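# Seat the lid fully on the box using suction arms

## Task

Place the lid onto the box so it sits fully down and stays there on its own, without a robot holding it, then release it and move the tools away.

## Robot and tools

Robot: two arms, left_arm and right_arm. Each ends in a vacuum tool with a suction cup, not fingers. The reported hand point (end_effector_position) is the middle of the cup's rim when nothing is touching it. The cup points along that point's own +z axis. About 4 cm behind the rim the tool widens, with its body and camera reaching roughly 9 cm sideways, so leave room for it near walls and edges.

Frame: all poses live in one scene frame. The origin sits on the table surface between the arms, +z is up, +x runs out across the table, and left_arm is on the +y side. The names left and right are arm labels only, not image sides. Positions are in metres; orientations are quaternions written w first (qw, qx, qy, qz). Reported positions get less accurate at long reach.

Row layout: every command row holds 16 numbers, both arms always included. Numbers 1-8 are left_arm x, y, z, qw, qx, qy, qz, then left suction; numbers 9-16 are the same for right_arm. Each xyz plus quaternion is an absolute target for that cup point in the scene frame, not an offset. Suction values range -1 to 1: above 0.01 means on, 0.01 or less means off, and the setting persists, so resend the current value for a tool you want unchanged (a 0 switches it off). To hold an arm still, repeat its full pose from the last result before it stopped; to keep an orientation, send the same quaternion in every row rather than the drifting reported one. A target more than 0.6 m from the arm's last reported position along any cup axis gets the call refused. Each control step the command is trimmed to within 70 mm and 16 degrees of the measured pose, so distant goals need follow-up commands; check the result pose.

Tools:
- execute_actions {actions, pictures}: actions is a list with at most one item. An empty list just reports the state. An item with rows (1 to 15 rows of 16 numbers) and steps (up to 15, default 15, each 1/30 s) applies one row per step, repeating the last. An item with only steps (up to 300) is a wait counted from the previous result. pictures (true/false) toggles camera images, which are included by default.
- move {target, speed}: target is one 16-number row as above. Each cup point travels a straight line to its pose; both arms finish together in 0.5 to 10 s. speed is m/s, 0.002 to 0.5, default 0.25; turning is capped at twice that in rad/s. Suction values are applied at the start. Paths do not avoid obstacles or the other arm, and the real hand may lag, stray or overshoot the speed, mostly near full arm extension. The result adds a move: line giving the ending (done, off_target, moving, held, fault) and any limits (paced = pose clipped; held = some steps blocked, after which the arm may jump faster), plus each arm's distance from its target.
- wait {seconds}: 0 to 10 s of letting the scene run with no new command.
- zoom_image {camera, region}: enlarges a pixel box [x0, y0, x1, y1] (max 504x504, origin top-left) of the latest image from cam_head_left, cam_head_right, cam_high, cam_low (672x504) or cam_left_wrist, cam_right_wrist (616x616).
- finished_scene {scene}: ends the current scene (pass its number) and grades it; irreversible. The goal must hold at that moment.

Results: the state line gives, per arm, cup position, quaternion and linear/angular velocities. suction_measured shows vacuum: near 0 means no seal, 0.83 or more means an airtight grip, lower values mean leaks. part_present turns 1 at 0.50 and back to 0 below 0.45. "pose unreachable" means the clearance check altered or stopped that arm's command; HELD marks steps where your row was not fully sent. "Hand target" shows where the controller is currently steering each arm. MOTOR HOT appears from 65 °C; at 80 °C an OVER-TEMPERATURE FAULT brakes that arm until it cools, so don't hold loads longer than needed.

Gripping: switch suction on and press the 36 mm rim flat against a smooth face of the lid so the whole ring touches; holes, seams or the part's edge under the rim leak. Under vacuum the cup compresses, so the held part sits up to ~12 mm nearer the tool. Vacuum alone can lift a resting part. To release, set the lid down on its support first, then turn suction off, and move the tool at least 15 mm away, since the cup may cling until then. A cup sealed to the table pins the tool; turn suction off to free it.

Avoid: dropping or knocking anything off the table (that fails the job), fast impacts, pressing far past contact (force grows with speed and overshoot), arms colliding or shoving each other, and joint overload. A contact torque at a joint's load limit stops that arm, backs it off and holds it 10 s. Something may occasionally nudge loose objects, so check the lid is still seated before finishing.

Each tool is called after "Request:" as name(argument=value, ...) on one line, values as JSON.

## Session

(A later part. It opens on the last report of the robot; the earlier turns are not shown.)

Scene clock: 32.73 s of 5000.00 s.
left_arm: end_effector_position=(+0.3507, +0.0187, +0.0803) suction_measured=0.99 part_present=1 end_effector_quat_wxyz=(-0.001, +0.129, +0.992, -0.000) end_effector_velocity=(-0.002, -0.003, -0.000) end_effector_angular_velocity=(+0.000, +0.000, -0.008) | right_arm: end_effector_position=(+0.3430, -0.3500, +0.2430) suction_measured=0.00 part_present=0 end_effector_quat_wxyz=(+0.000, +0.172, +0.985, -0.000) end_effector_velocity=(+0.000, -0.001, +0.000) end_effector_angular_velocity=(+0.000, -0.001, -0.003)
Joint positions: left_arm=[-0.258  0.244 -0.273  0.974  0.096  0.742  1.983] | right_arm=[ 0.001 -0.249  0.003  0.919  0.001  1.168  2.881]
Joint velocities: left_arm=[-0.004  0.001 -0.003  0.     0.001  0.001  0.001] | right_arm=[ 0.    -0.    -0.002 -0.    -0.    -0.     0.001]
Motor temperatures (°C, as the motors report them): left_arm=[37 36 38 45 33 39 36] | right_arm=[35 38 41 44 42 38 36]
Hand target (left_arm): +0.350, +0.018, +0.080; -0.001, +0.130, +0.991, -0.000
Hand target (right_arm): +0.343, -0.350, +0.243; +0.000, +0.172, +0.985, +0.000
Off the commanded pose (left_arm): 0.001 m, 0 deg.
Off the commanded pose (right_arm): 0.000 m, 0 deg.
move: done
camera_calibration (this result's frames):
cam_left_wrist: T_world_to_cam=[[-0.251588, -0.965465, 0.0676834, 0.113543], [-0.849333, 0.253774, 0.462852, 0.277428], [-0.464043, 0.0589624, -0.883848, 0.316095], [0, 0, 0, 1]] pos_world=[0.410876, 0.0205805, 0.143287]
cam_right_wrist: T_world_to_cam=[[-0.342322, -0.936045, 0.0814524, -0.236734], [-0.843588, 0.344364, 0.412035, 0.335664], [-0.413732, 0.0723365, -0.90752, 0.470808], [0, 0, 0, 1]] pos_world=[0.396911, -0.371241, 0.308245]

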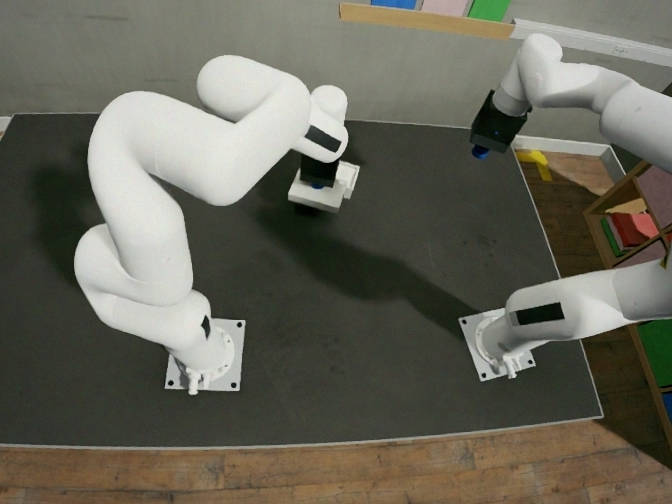

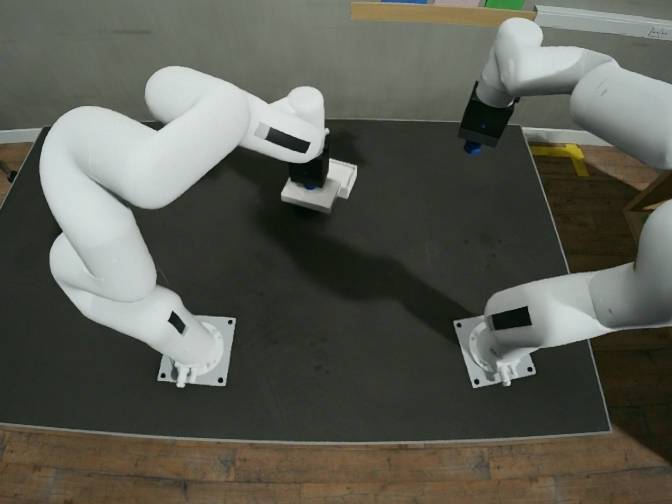

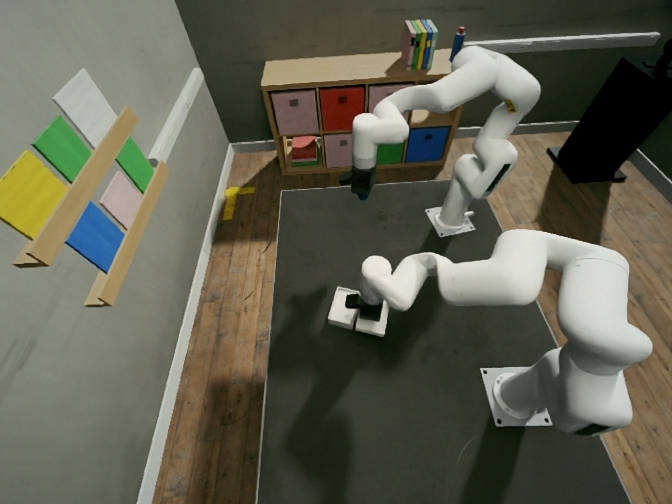

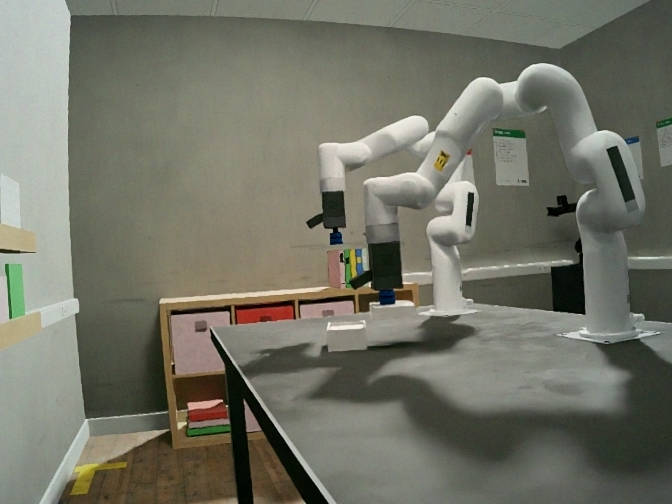

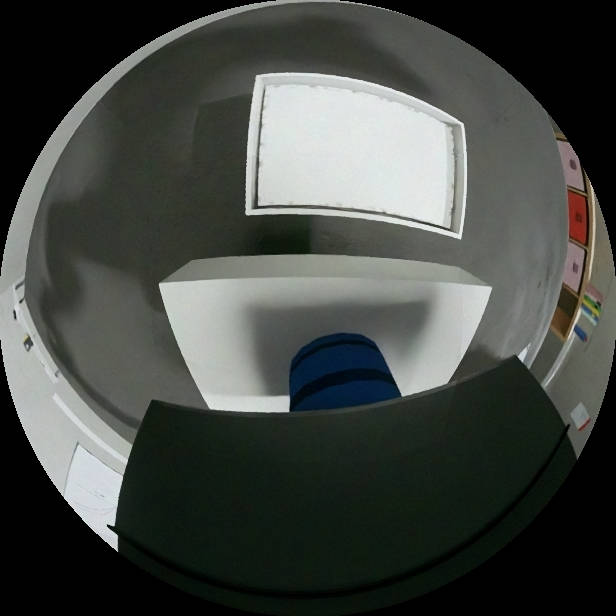

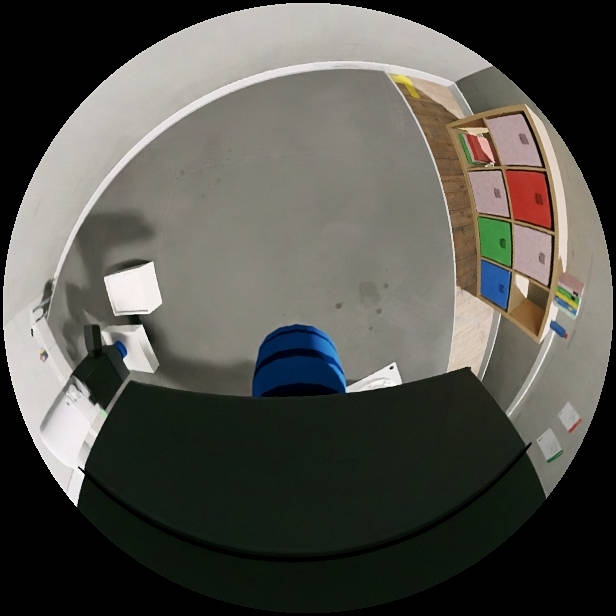

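Request:
move(target=[0.3549,-0.0025,0.07,0,0.1409,0.9900,0,1, 0.343,-0.350,0.243,0,0.172,0.985,0,0], speed=0.1)

Request:
zoom_image(camera="cam_left_wrist", region=[140, 40, 520, 310])

Scene clock: 44.00 s of 5000.00 s.
left_arm: end_effector_position=(+0.3549, -0.0023, +0.0700) suction_measured=0.99 part_present=1 end_effector_quat_wxyz=(+0.000, +0.141, +0.990, +0.000) end_effector_velocity=(+0.002, +0.000, +0.000) end_effector_angular_velocity=(+0.001, -0.002, +0.001) | right_arm: end_effector_position=(+0.3430, -0.3500, +0.2430) suction_measured=0.00 part_present=0 end_effector_quat_wxyz=(-0.000, +0.172, +0.985, +0.000) end_effector_velocity=(-0.000, -0.001, -0.000) end_effector_angular_velocity=(-0.000, +0.002, -0.004)
Joint positions: left_arm=[-0.287  0.308 -0.278  1.027  0.125  0.734  1.955] | right_arm=[ 0.001 -0.249  0.003  0.919  0.001  1.168  2.881]
Joint velocities: left_arm=[-0.     0.003  0.002  0.004  0.003  0.001 -0.002] | right_arm=[-0.     0.    -0.001  0.    -0.     0.002  0.002]
Motor temperatures (°C, as the motors report them): left_arm=[37 35 39 45 33 39 36] | right_arm=[35 38 41 45 42 38 36]
Hand target (left_arm): +0.355, -0.002, +0.070; -0.000, +0.141, +0.990, +0.000
Hand target (right_arm): +0.343, -0.350, +0.243; +0.000, +0.172, +0.985, +0.000
Off the commanded pose (left_arm): 0.000 m, 0 deg.
Off the commanded pose (right_arm): 0.000 m, 0 deg.
After step 90, 7.50 s passed at rest.
move: done
camera_calibration (this result's frames):
cam_left_wrist: T_world_to_cam=[[-0.273768, -0.959438, 0.0672979, 0.102927], [-0.843838, 0.273178, 0.461857, 0.289251], [-0.461507, 0.0696531, -0.884398, 0.309387], [0, 0, 0, 1]] pos_world=[0.415043, -0.00181477, 0.133102]
cam_right_wrist: T_world_to_cam=[[-0.342322, -0.936045, 0.0814521, -0.236734], [-0.843588, 0.344364, 0.412035, 0.335664], [-0.413732, 0.0723367, -0.90752, 0.470808], [0, 0, 0, 1]] pos_world=[0.396911, -0.371241, 0.308245]

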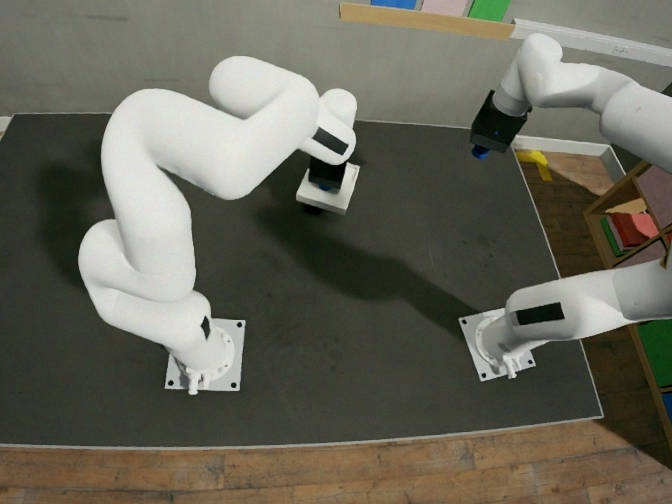

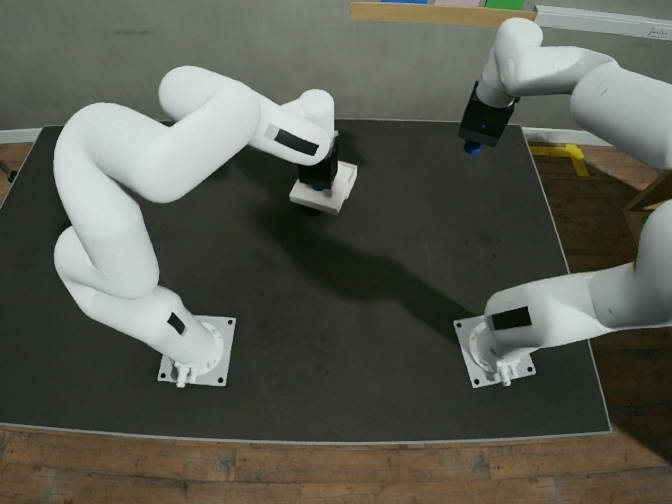

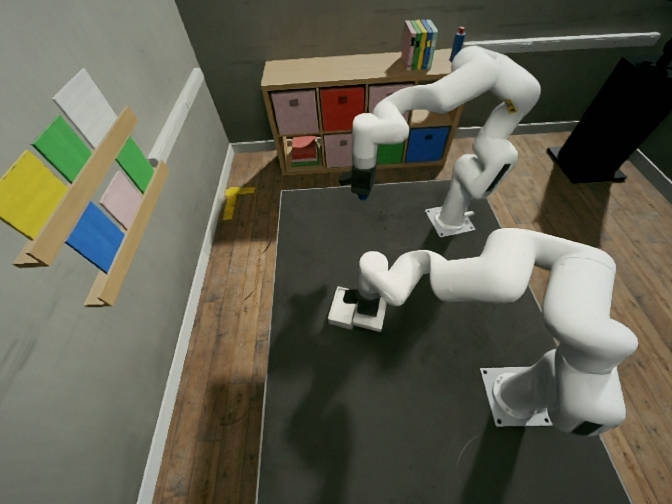

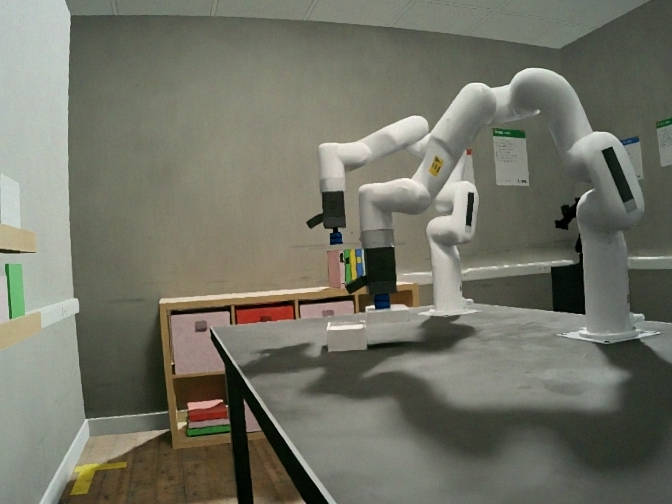

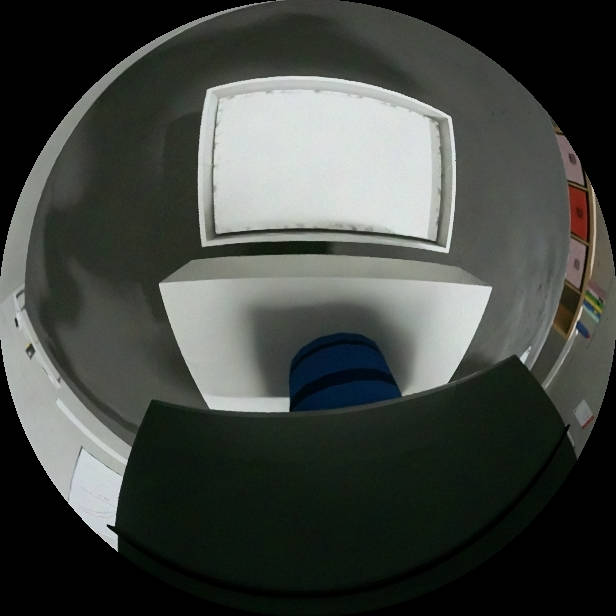

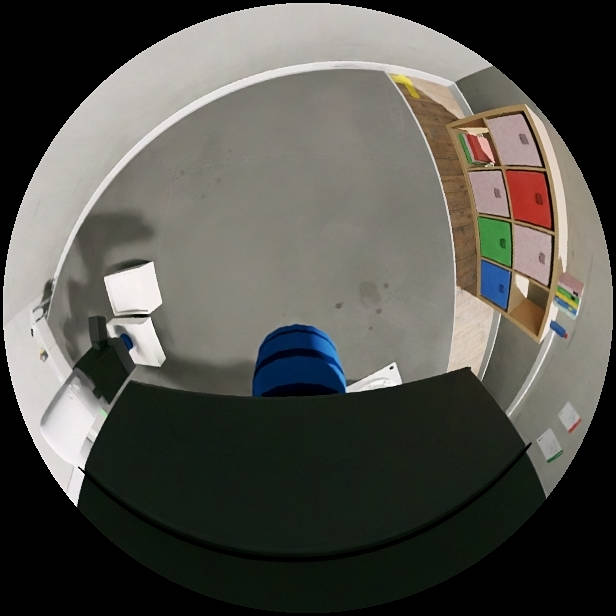

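Region (140, 40, 520, 310) of cam_left_wrist's 616x616 image, scaled by 1.326, with more detail than that image has; it fills the top 358 rows of this view, and the rest is white.

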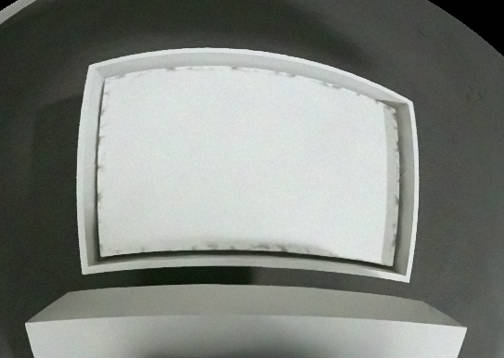

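Request:
move(target=[0.4446,-0.0252,0.072,-0.0039,0.1383,0.9901,-0.0259,1, 0.343,-0.350,0.243,0,0.172,0.985,0,0], speed=0.08)

Request:
zoom_image(camera="cam_low", region=[290, 270, 410, 360])

Request:
zoom_image(camera="cam_right_wrist", region=[60, 230, 190, 340])

Scene clock: 59.07 s of 5000.00 s.
left_arm: end_effector_position=(+0.4442, -0.0254, +0.0718) suction_measured=0.99 part_present=1 end_effector_quat_wxyz=(-0.004, +0.139, +0.990, -0.026) end_effector_velocity=(+0.001, -0.001, +0.001) end_effector_angular_velocity=(-0.001, +0.000, -0.001) | right_arm: end_effector_position=(+0.3430, -0.3500, +0.2430) suction_measured=0.00 part_present=0 end_effector_quat_wxyz=(+0.000, +0.172, +0.985, +0.000) end_effector_velocity=(+0.000, +0.000, -0.000) end_effector_angular_velocity=(+0.001, -0.000, +0.000)
Joint positions: left_arm=[-0.266  0.554 -0.258  1.405  0.11   0.857  2.039] | right_arm=[ 0.001 -0.249  0.003  0.919  0.001  1.168  2.881]
Joint velocities: left_arm=[-0.001  0.003  0.     0.007 -0.001  0.004  0.001] | right_arm=[-0.     0.001  0.     0.     0.001 -0.001 -0.   ]
Motor temperatures (°C, as the motors report them): left_arm=[37 36 39 45 33 40 36] | right_arm=[35 38 41 45 42 38 36]
Hand target (left_arm): +0.445, -0.025, +0.072; -0.004, +0.138, +0.990, -0.026
Hand target (right_arm): +0.343, -0.350, +0.243; +0.000, +0.172, +0.985, -0.000
Off the commanded pose (left_arm): 0.000 m, 0 deg.
Off the commanded pose (right_arm): 0.000 m, 0 deg.
After step 90, 10.53 s passed at rest.
move: done
camera_calibration (this result's frames):
cam_left_wrist: T_world_to_cam=[[-0.268249, -0.955889, 0.11966, 0.0989314], [-0.838009, 0.292807, 0.460439, 0.368138], [-0.475166, 0.0232363, -0.879589, 0.358336], [0, 0, 0, 1]] pos_world=[0.50531, -0.0215523, 0.133845]
cam_right_wrist: T_world_to_cam=[[-0.342323, -0.936045, 0.081452, -0.236734], [-0.843588, 0.344364, 0.412035, 0.335664], [-0.413732, 0.0723368, -0.90752, 0.470808], [0, 0, 0, 1]] pos_world=[0.396911, -0.371241, 0.308245]

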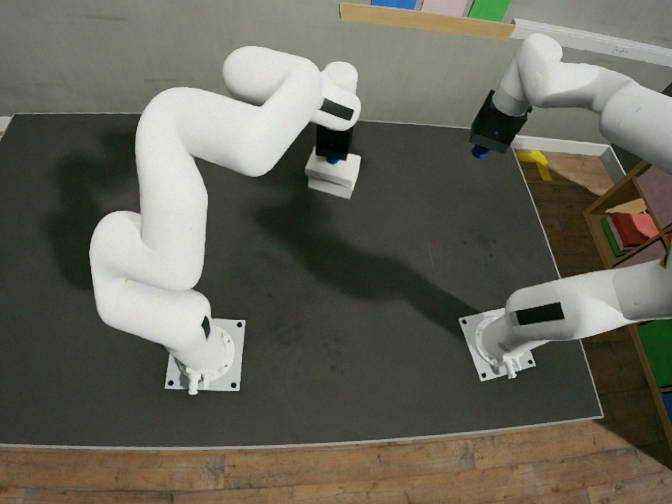

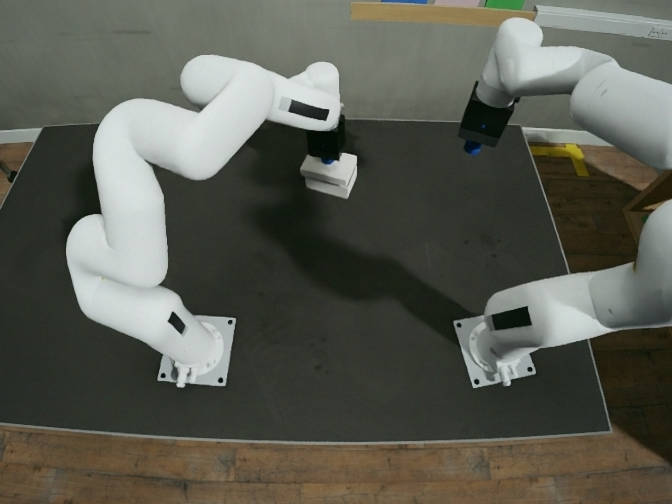

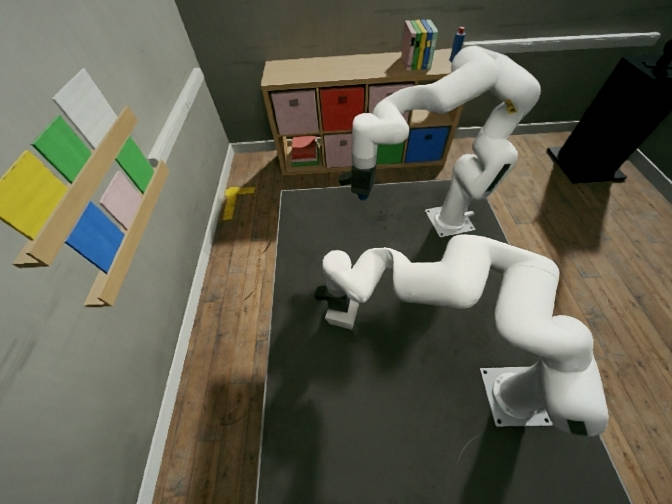

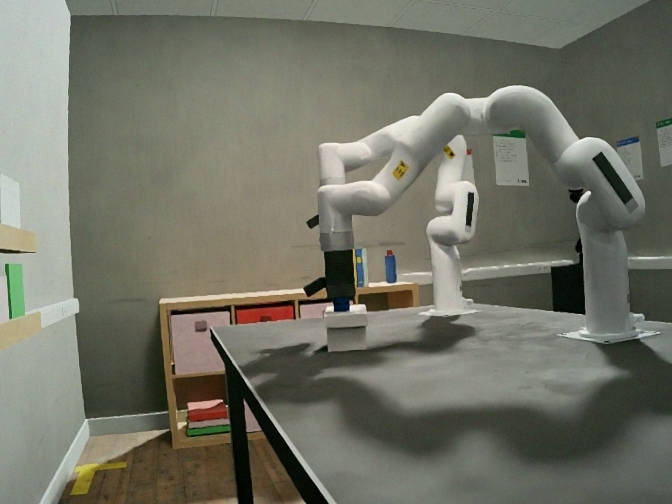

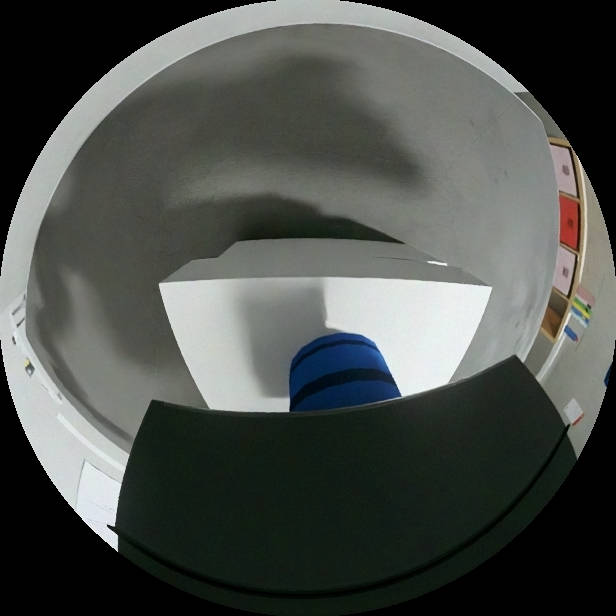

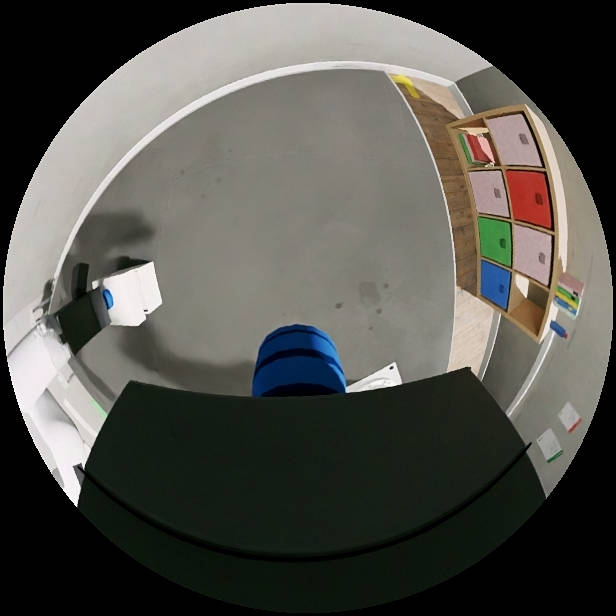

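Region (290, 270, 410, 360) of cam_low's 672x504 image, scaled by 4.200, with more detail than that image has; it fills the top 378 rows of this view, and the rest is white.

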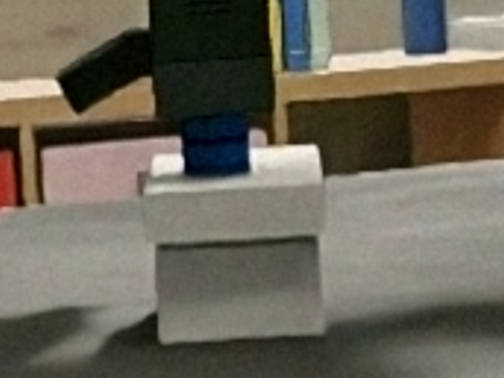

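Region (60, 230, 190, 340) of cam_right_wrist's 616x616 image, scaled by 3.877, with more detail than that image has; it fills the top 426 rows of this view, and the rest is white.

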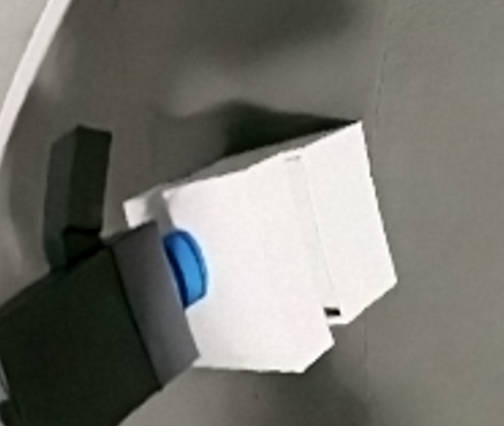

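Request:
move(target=[0.4441,-0.0251,0.067,-0.0039,0.1340,0.9907,-0.0259,1, 0.343,-0.350,0.243,0,0.172,0.985,0,0], speed=0.01)

Request:
zoom_image(camera="cam_low", region=[290, 270, 410, 360])

Request:
zoom_image(camera="cam_right_wrist", region=[60, 230, 190, 340])

Scene clock: 65.80 s of 5000.00 s.
left_arm: end_effector_position=(+0.4441, -0.0251, +0.0670) suction_measured=0.99 part_present=1 end_effector_quat_wxyz=(-0.004, +0.134, +0.991, -0.026) end_effector_velocity=(+0.000, -0.001, +0.000) end_effector_angular_velocity=(-0.001, -0.003, +0.000) | right_arm: end_effector_position=(+0.3430, -0.3500, +0.2430) suction_measured=0.00 part_present=0 end_effector_quat_wxyz=(+0.000, +0.172, +0.985, -0.000) end_effector_velocity=(-0.000, +0.000, -0.000) end_effector_angular_velocity=(-0.000, -0.000, -0.000)
Joint positions: left_arm=[-0.268  0.56  -0.255  1.401  0.111  0.846  2.03 ] | right_arm=[ 0.001 -0.249  0.003  0.919  0.001  1.168  2.881]
Joint velocities: left_arm=[-0.001  0.    -0.     0.     0.001 -0.003 -0.002] | right_arm=[-0.    -0.     0.001 -0.     0.    -0.     0.001]
Motor temperatures (°C, as the motors report them): left_arm=[37 36 39 45 33 40 36] | right_arm=[35 38 41 45 42 38 36]
Hand target (left_arm): +0.444, -0.025, +0.067; -0.004, +0.134, +0.991, -0.026
Hand target (right_arm): +0.343, -0.350, +0.243; -0.000, +0.172, +0.985, -0.000
Off the commanded pose (left_arm): 0.000 m, 0 deg.
Off the commanded pose (right_arm): 0.000 m, 0 deg.
After step 90, 3.03 s passed at rest.
move: done
camera_calibration (this result's frames):
cam_left_wrist: T_world_to_cam=[[-0.25957, -0.958312, 0.11942, 0.0959236], [-0.840554, 0.285078, 0.460652, 0.371048], [-0.475492, 0.0191921, -0.879511, 0.354057], [0, 0, 0, 1]] pos_world=[0.505136, -0.0206479, 0.129018]
cam_right_wrist: T_world_to_cam=[[-0.342322, -0.936045, 0.0814522, -0.236734], [-0.843588, 0.344364, 0.412035, 0.335664], [-0.413732, 0.0723365, -0.90752, 0.470808], [0, 0, 0, 1]] pos_world=[0.396911, -0.371241, 0.308245]

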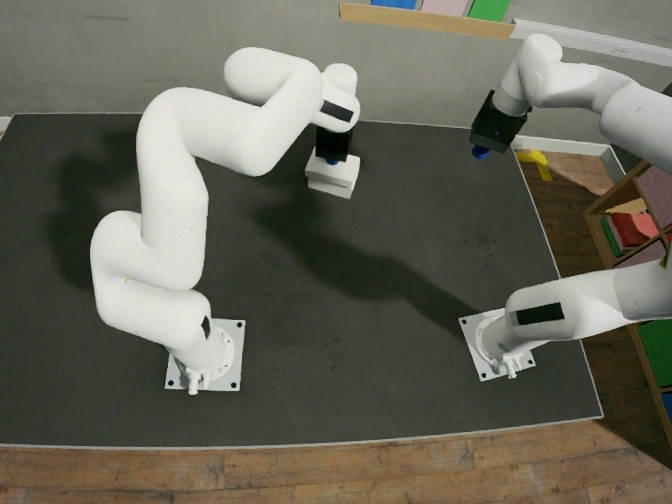

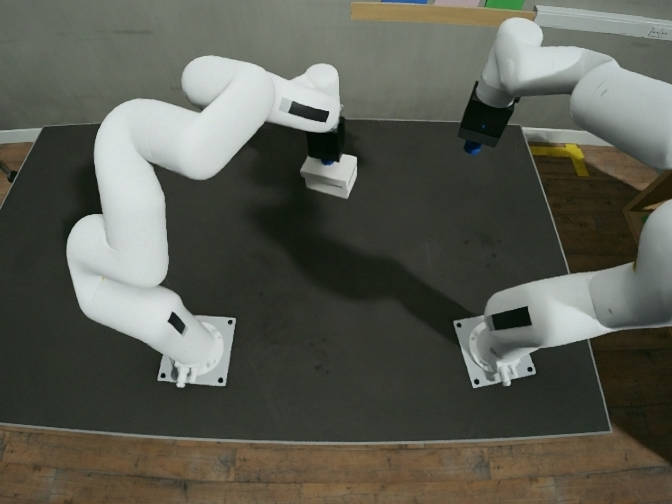

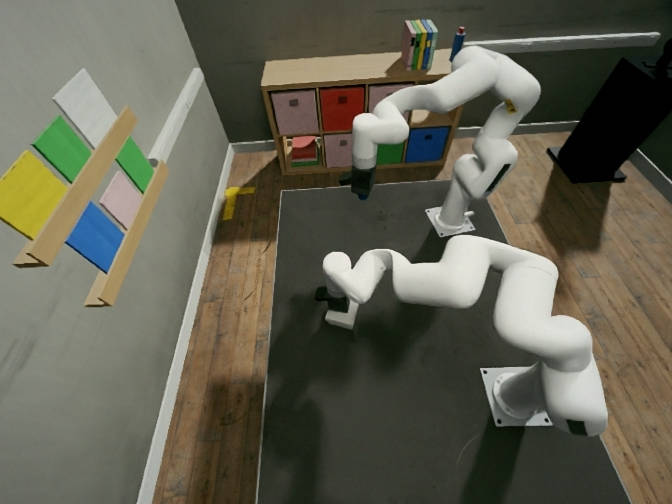

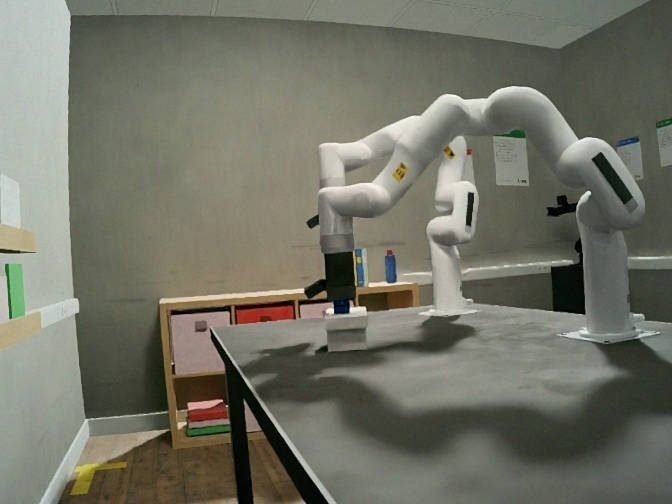

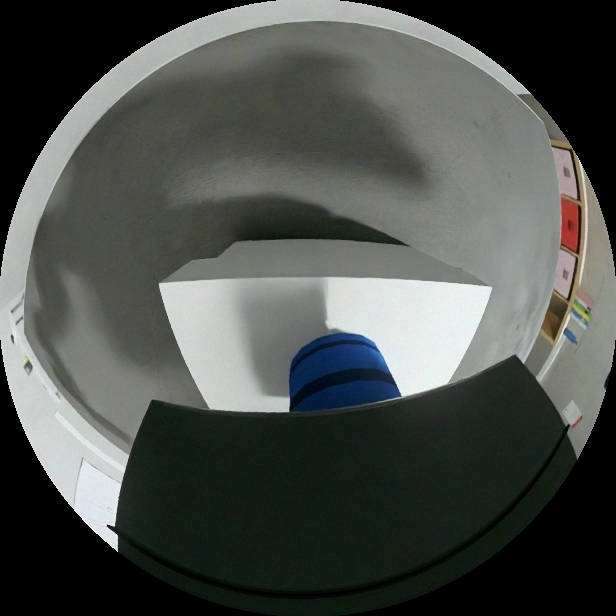

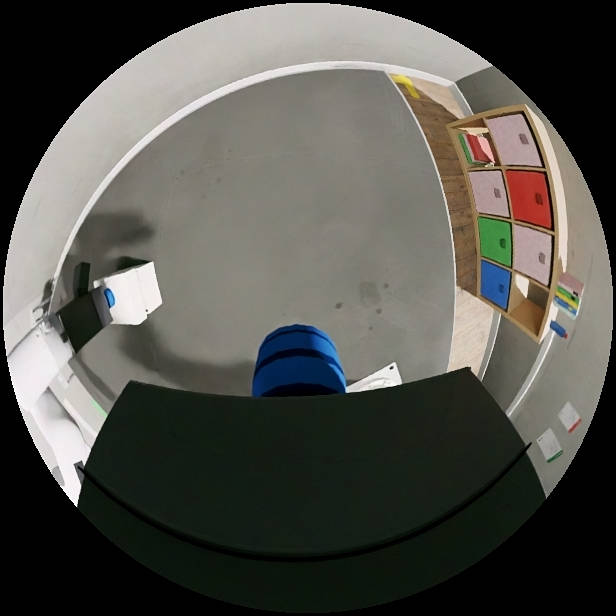

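Region (290, 270, 410, 360) of cam_low's 672x504 image, scaled by 4.200, with more detail than that image has; it fills the top 378 rows of this view, and the rest is white.

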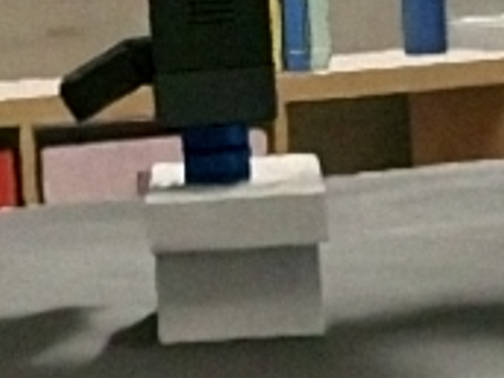

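Region (60, 230, 190, 340) of cam_right_wrist's 616x616 image, scaled by 3.877, with more detail than that image has; it fills the top 426 rows of this view, and the rest is white.

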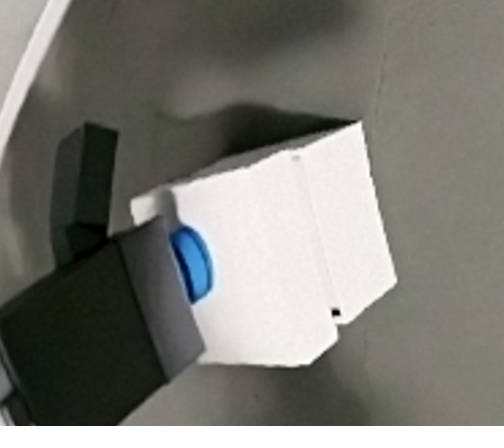

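Symmetric. Lower, then drag along u.

Request:
move(target=[0.4441,-0.0251,0.0625,-0.0039,0.1340,0.9907,-0.0259,1, 0.343,-0.350,0.243,0,0.172,0.985,0,0], speed=0.006)

Request:
move(target=[0.4429,-0.0292,0.063,-0.0039,0.1340,0.9907,-0.0259,1, 0.343,-0.350,0.243,0,0.172,0.985,0,0], speed=0.006)

Request:
zoom_image(camera="cam_low", region=[290, 270, 410, 360])

Request:
zoom_image(camera="cam_right_wrist", region=[60, 230, 190, 340])

Scene clock: 70.37 s of 5000.00 s.
left_arm: end_effector_position=(+0.4441, -0.0251, +0.0626) suction_measured=0.99 part_present=1 end_effector_quat_wxyz=(-0.004, +0.134, +0.991, -0.026) end_effector_velocity=(-0.000, -0.001, -0.000) end_effector_angular_velocity=(-0.001, -0.001, -0.001) | right_arm: end_effector_position=(+0.3430, -0.3500, +0.2430) suction_measured=0.00 part_present=0 end_effector_quat_wxyz=(+0.000, +0.172, +0.985, -0.000) end_effector_velocity=(-0.000, -0.000, +0.000) end_effector_angular_velocity=(-0.001, +0.000, +0.001)
Joint positions: left_arm=[-0.269  0.568 -0.253  1.398  0.114  0.836  2.029] | right_arm=[ 0.001 -0.249  0.003  0.919  0.001  1.168  2.881]
Joint velocities: left_arm=[-0.001  0.    -0.    -0.    -0.    -0.002 -0.   ] | right_arm=[ 0.    -0.     0.     0.    -0.001  0.001 -0.001]
Motor temperatures (°C, as the motors report them): left_arm=[37 36 39 46 33 40 36] | right_arm=[35 38 41 45 42 38 36]
Hand target (left_arm): +0.444, -0.025, +0.062; -0.004, +0.134, +0.991, -0.026
Hand target (right_arm): +0.343, -0.350, +0.243; +0.000, +0.172, +0.985, +0.000
Off the commanded pose (left_arm): 0.000 m, 0 deg.
Off the commanded pose (right_arm): 0.000 m, 0 deg.
After step 90, 0.60 s passed at rest.
move: done
camera_calibration (this result's frames):
cam_left_wrist: T_world_to_cam=[[-0.25942, -0.958347, 0.119467, 0.0963915], [-0.840707, 0.284973, 0.460437, 0.373241], [-0.475304, 0.0190106, -0.879616, 0.350104], [0, 0, 0, 1]] pos_world=[0.505198, -0.0206431, 0.124587]
cam_right_wrist: T_world_to_cam=[[-0.342323, -0.936045, 0.0814521, -0.236734], [-0.843588, 0.344364, 0.412035, 0.335664], [-0.413732, 0.0723367, -0.90752, 0.470808], [0, 0, 0, 1]] pos_world=[0.396911, -0.371241, 0.308245]

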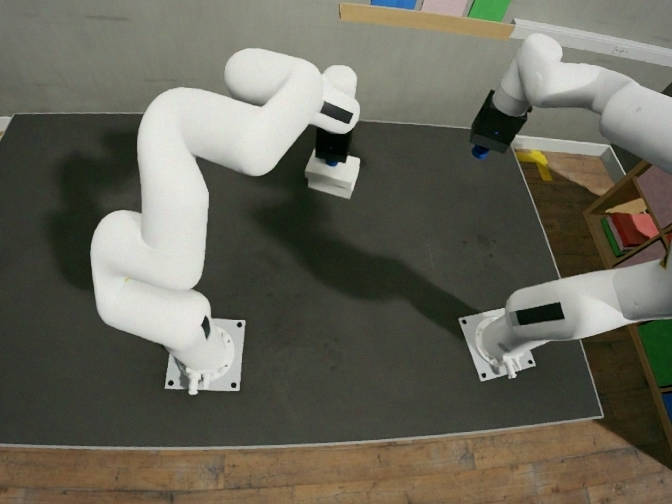

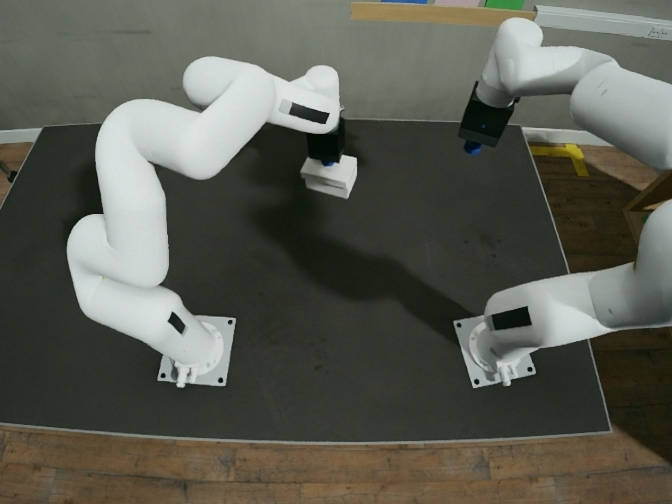

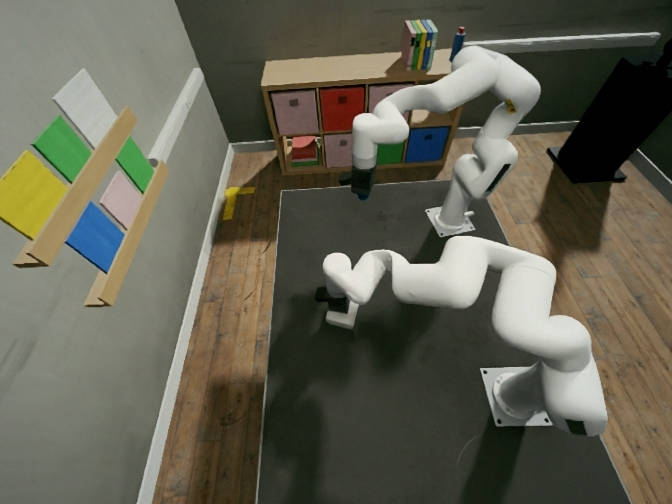

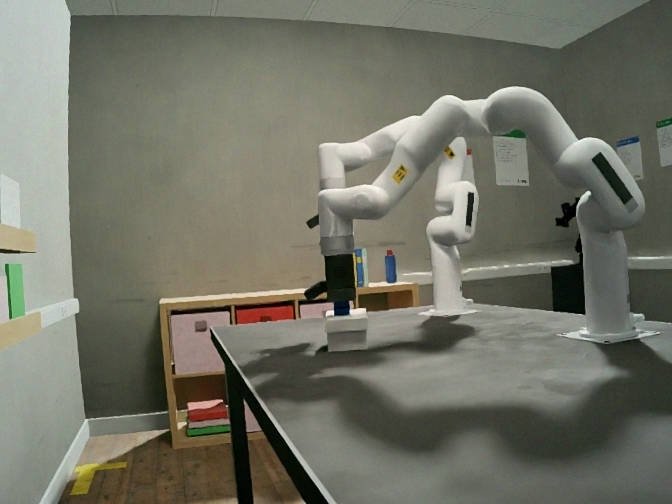

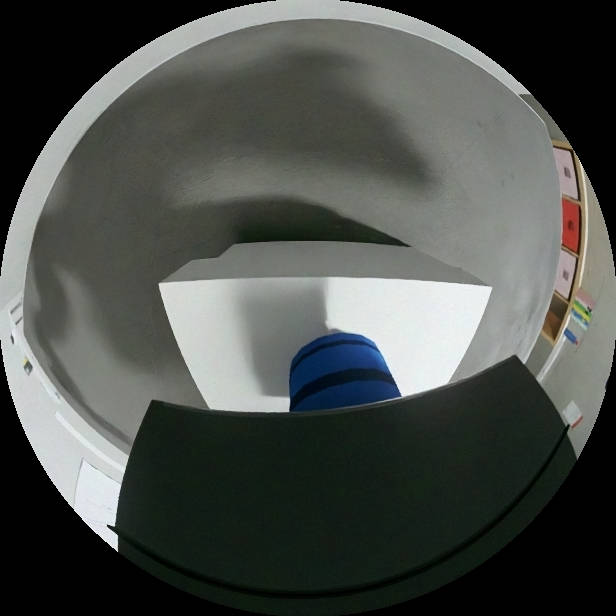

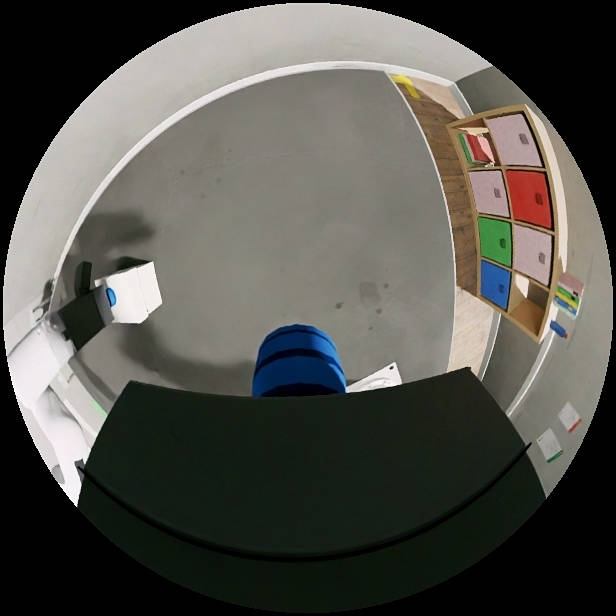

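Scene clock: 71.30 s of 5000.00 s.
left_arm: end_effector_position=(+0.4428, -0.0292, +0.0630) suction_measured=0.99 part_present=1 end_effector_quat_wxyz=(-0.004, +0.134, +0.991, -0.026) end_effector_velocity=(+0.000, +0.001, -0.000) end_effector_angular_velocity=(+0.002, -0.001, +0.000) | right_arm: end_effector_position=(+0.3430, -0.3500, +0.2430) suction_measured=0.00 part_present=0 end_effector_quat_wxyz=(+0.000, +0.172, +0.985, +0.000) end_effector_velocity=(-0.000, +0.000, -0.000) end_effector_angular_velocity=(-0.001, +0.000, -0.001)
Joint positions: left_arm=[-0.276  0.57  -0.254  1.403  0.115  0.839  2.021] | right_arm=[ 0.001 -0.249  0.003  0.919  0.001  1.168  2.881]
Joint velocities: left_arm=[-0.     0.     0.001  0.001  0.002  0.    -0.001] | right_arm=[ 0.     0.     0.    -0.    -0.001 -0.     0.002]
Motor temperatures (°C, as the motors report them): left_arm=[37 36 39 46 33 40 36] | right_arm=[35 38 41 45 42 38 36]
Hand target (left_arm): +0.443, -0.029, +0.063; -0.004, +0.134, +0.991, -0.026
Hand target (right_arm): +0.343, -0.350, +0.243; -0.000, +0.172, +0.985, +0.000
Off the commanded pose (left_arm): 0.000 m, 0 deg.
Off the commanded pose (right_arm): 0.000 m, 0 deg.
move: done
camera_calibration (this result's frames):
cam_left_wrist: T_world_to_cam=[[-0.259607, -0.958294, 0.119483, 0.0921186], [-0.840513, 0.285139, 0.460688, 0.373012], [-0.475544, 0.0191702, -0.879483, 0.349994], [0, 0, 0, 1]] pos_world=[0.503873, -0.0247931, 0.124965]
cam_right_wrist: T_world_to_cam=[[-0.342323, -0.936045, 0.0814521, -0.236734], [-0.843588, 0.344364, 0.412035, 0.335664], [-0.413732, 0.0723368, -0.90752, 0.470808], [0, 0, 0, 1]] pos_world=[0.396911, -0.371241, 0.308245]

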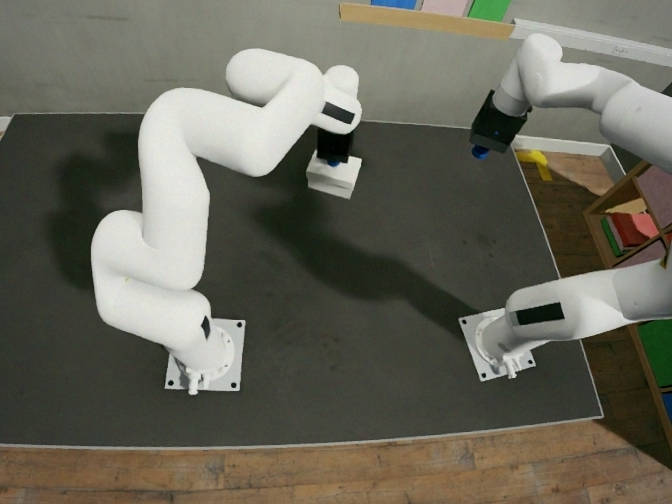

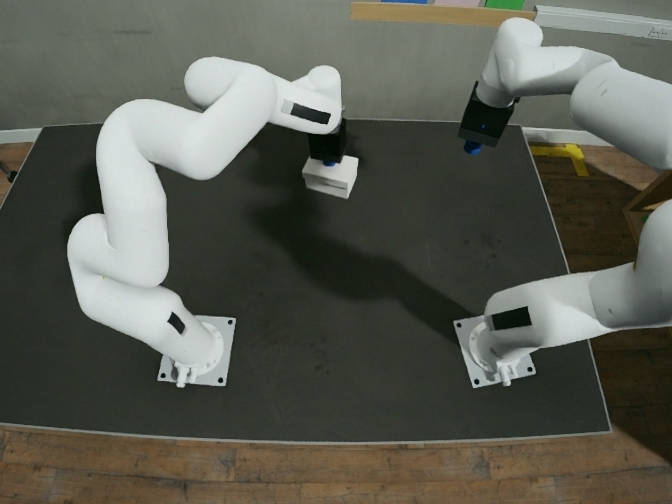

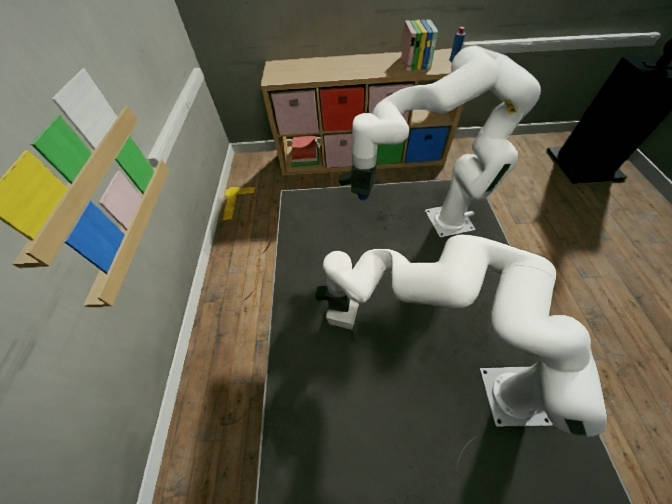

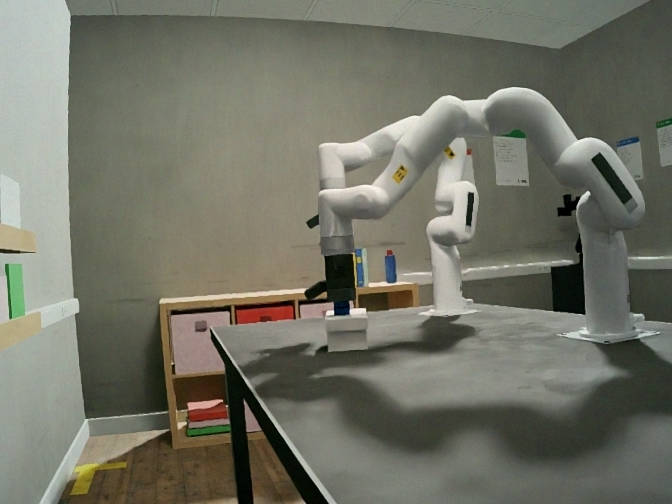

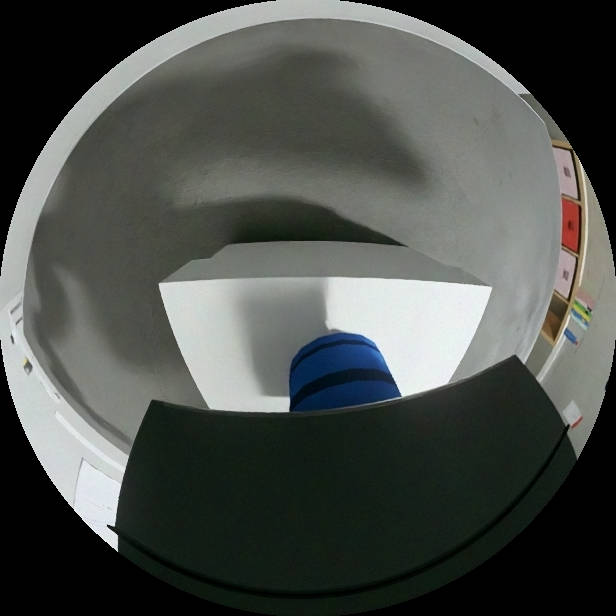

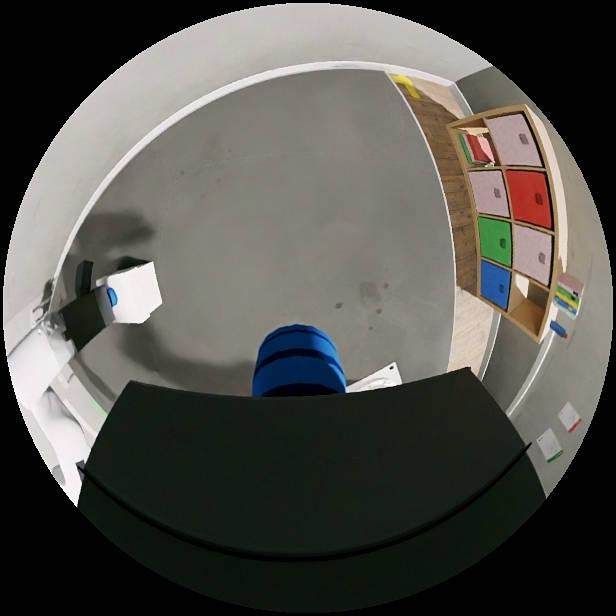

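Region (290, 270, 410, 360) of cam_low's 672x504 image, scaled by 4.200, with more detail than that image has; it fills the top 378 rows of this view, and the rest is white.

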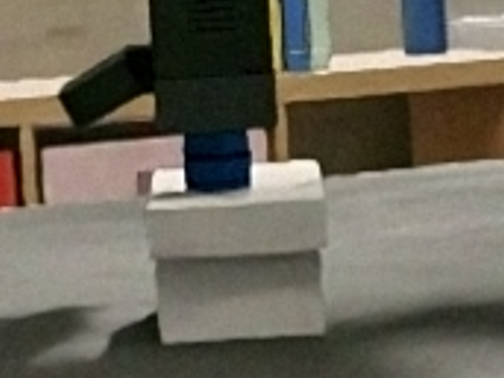

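Region (60, 230, 190, 340) of cam_right_wrist's 616x616 image, scaled by 3.877, with more detail than that image has; it fills the top 426 rows of this view, and the rest is white.

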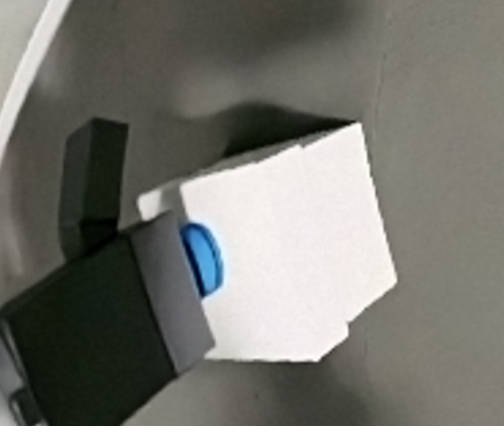

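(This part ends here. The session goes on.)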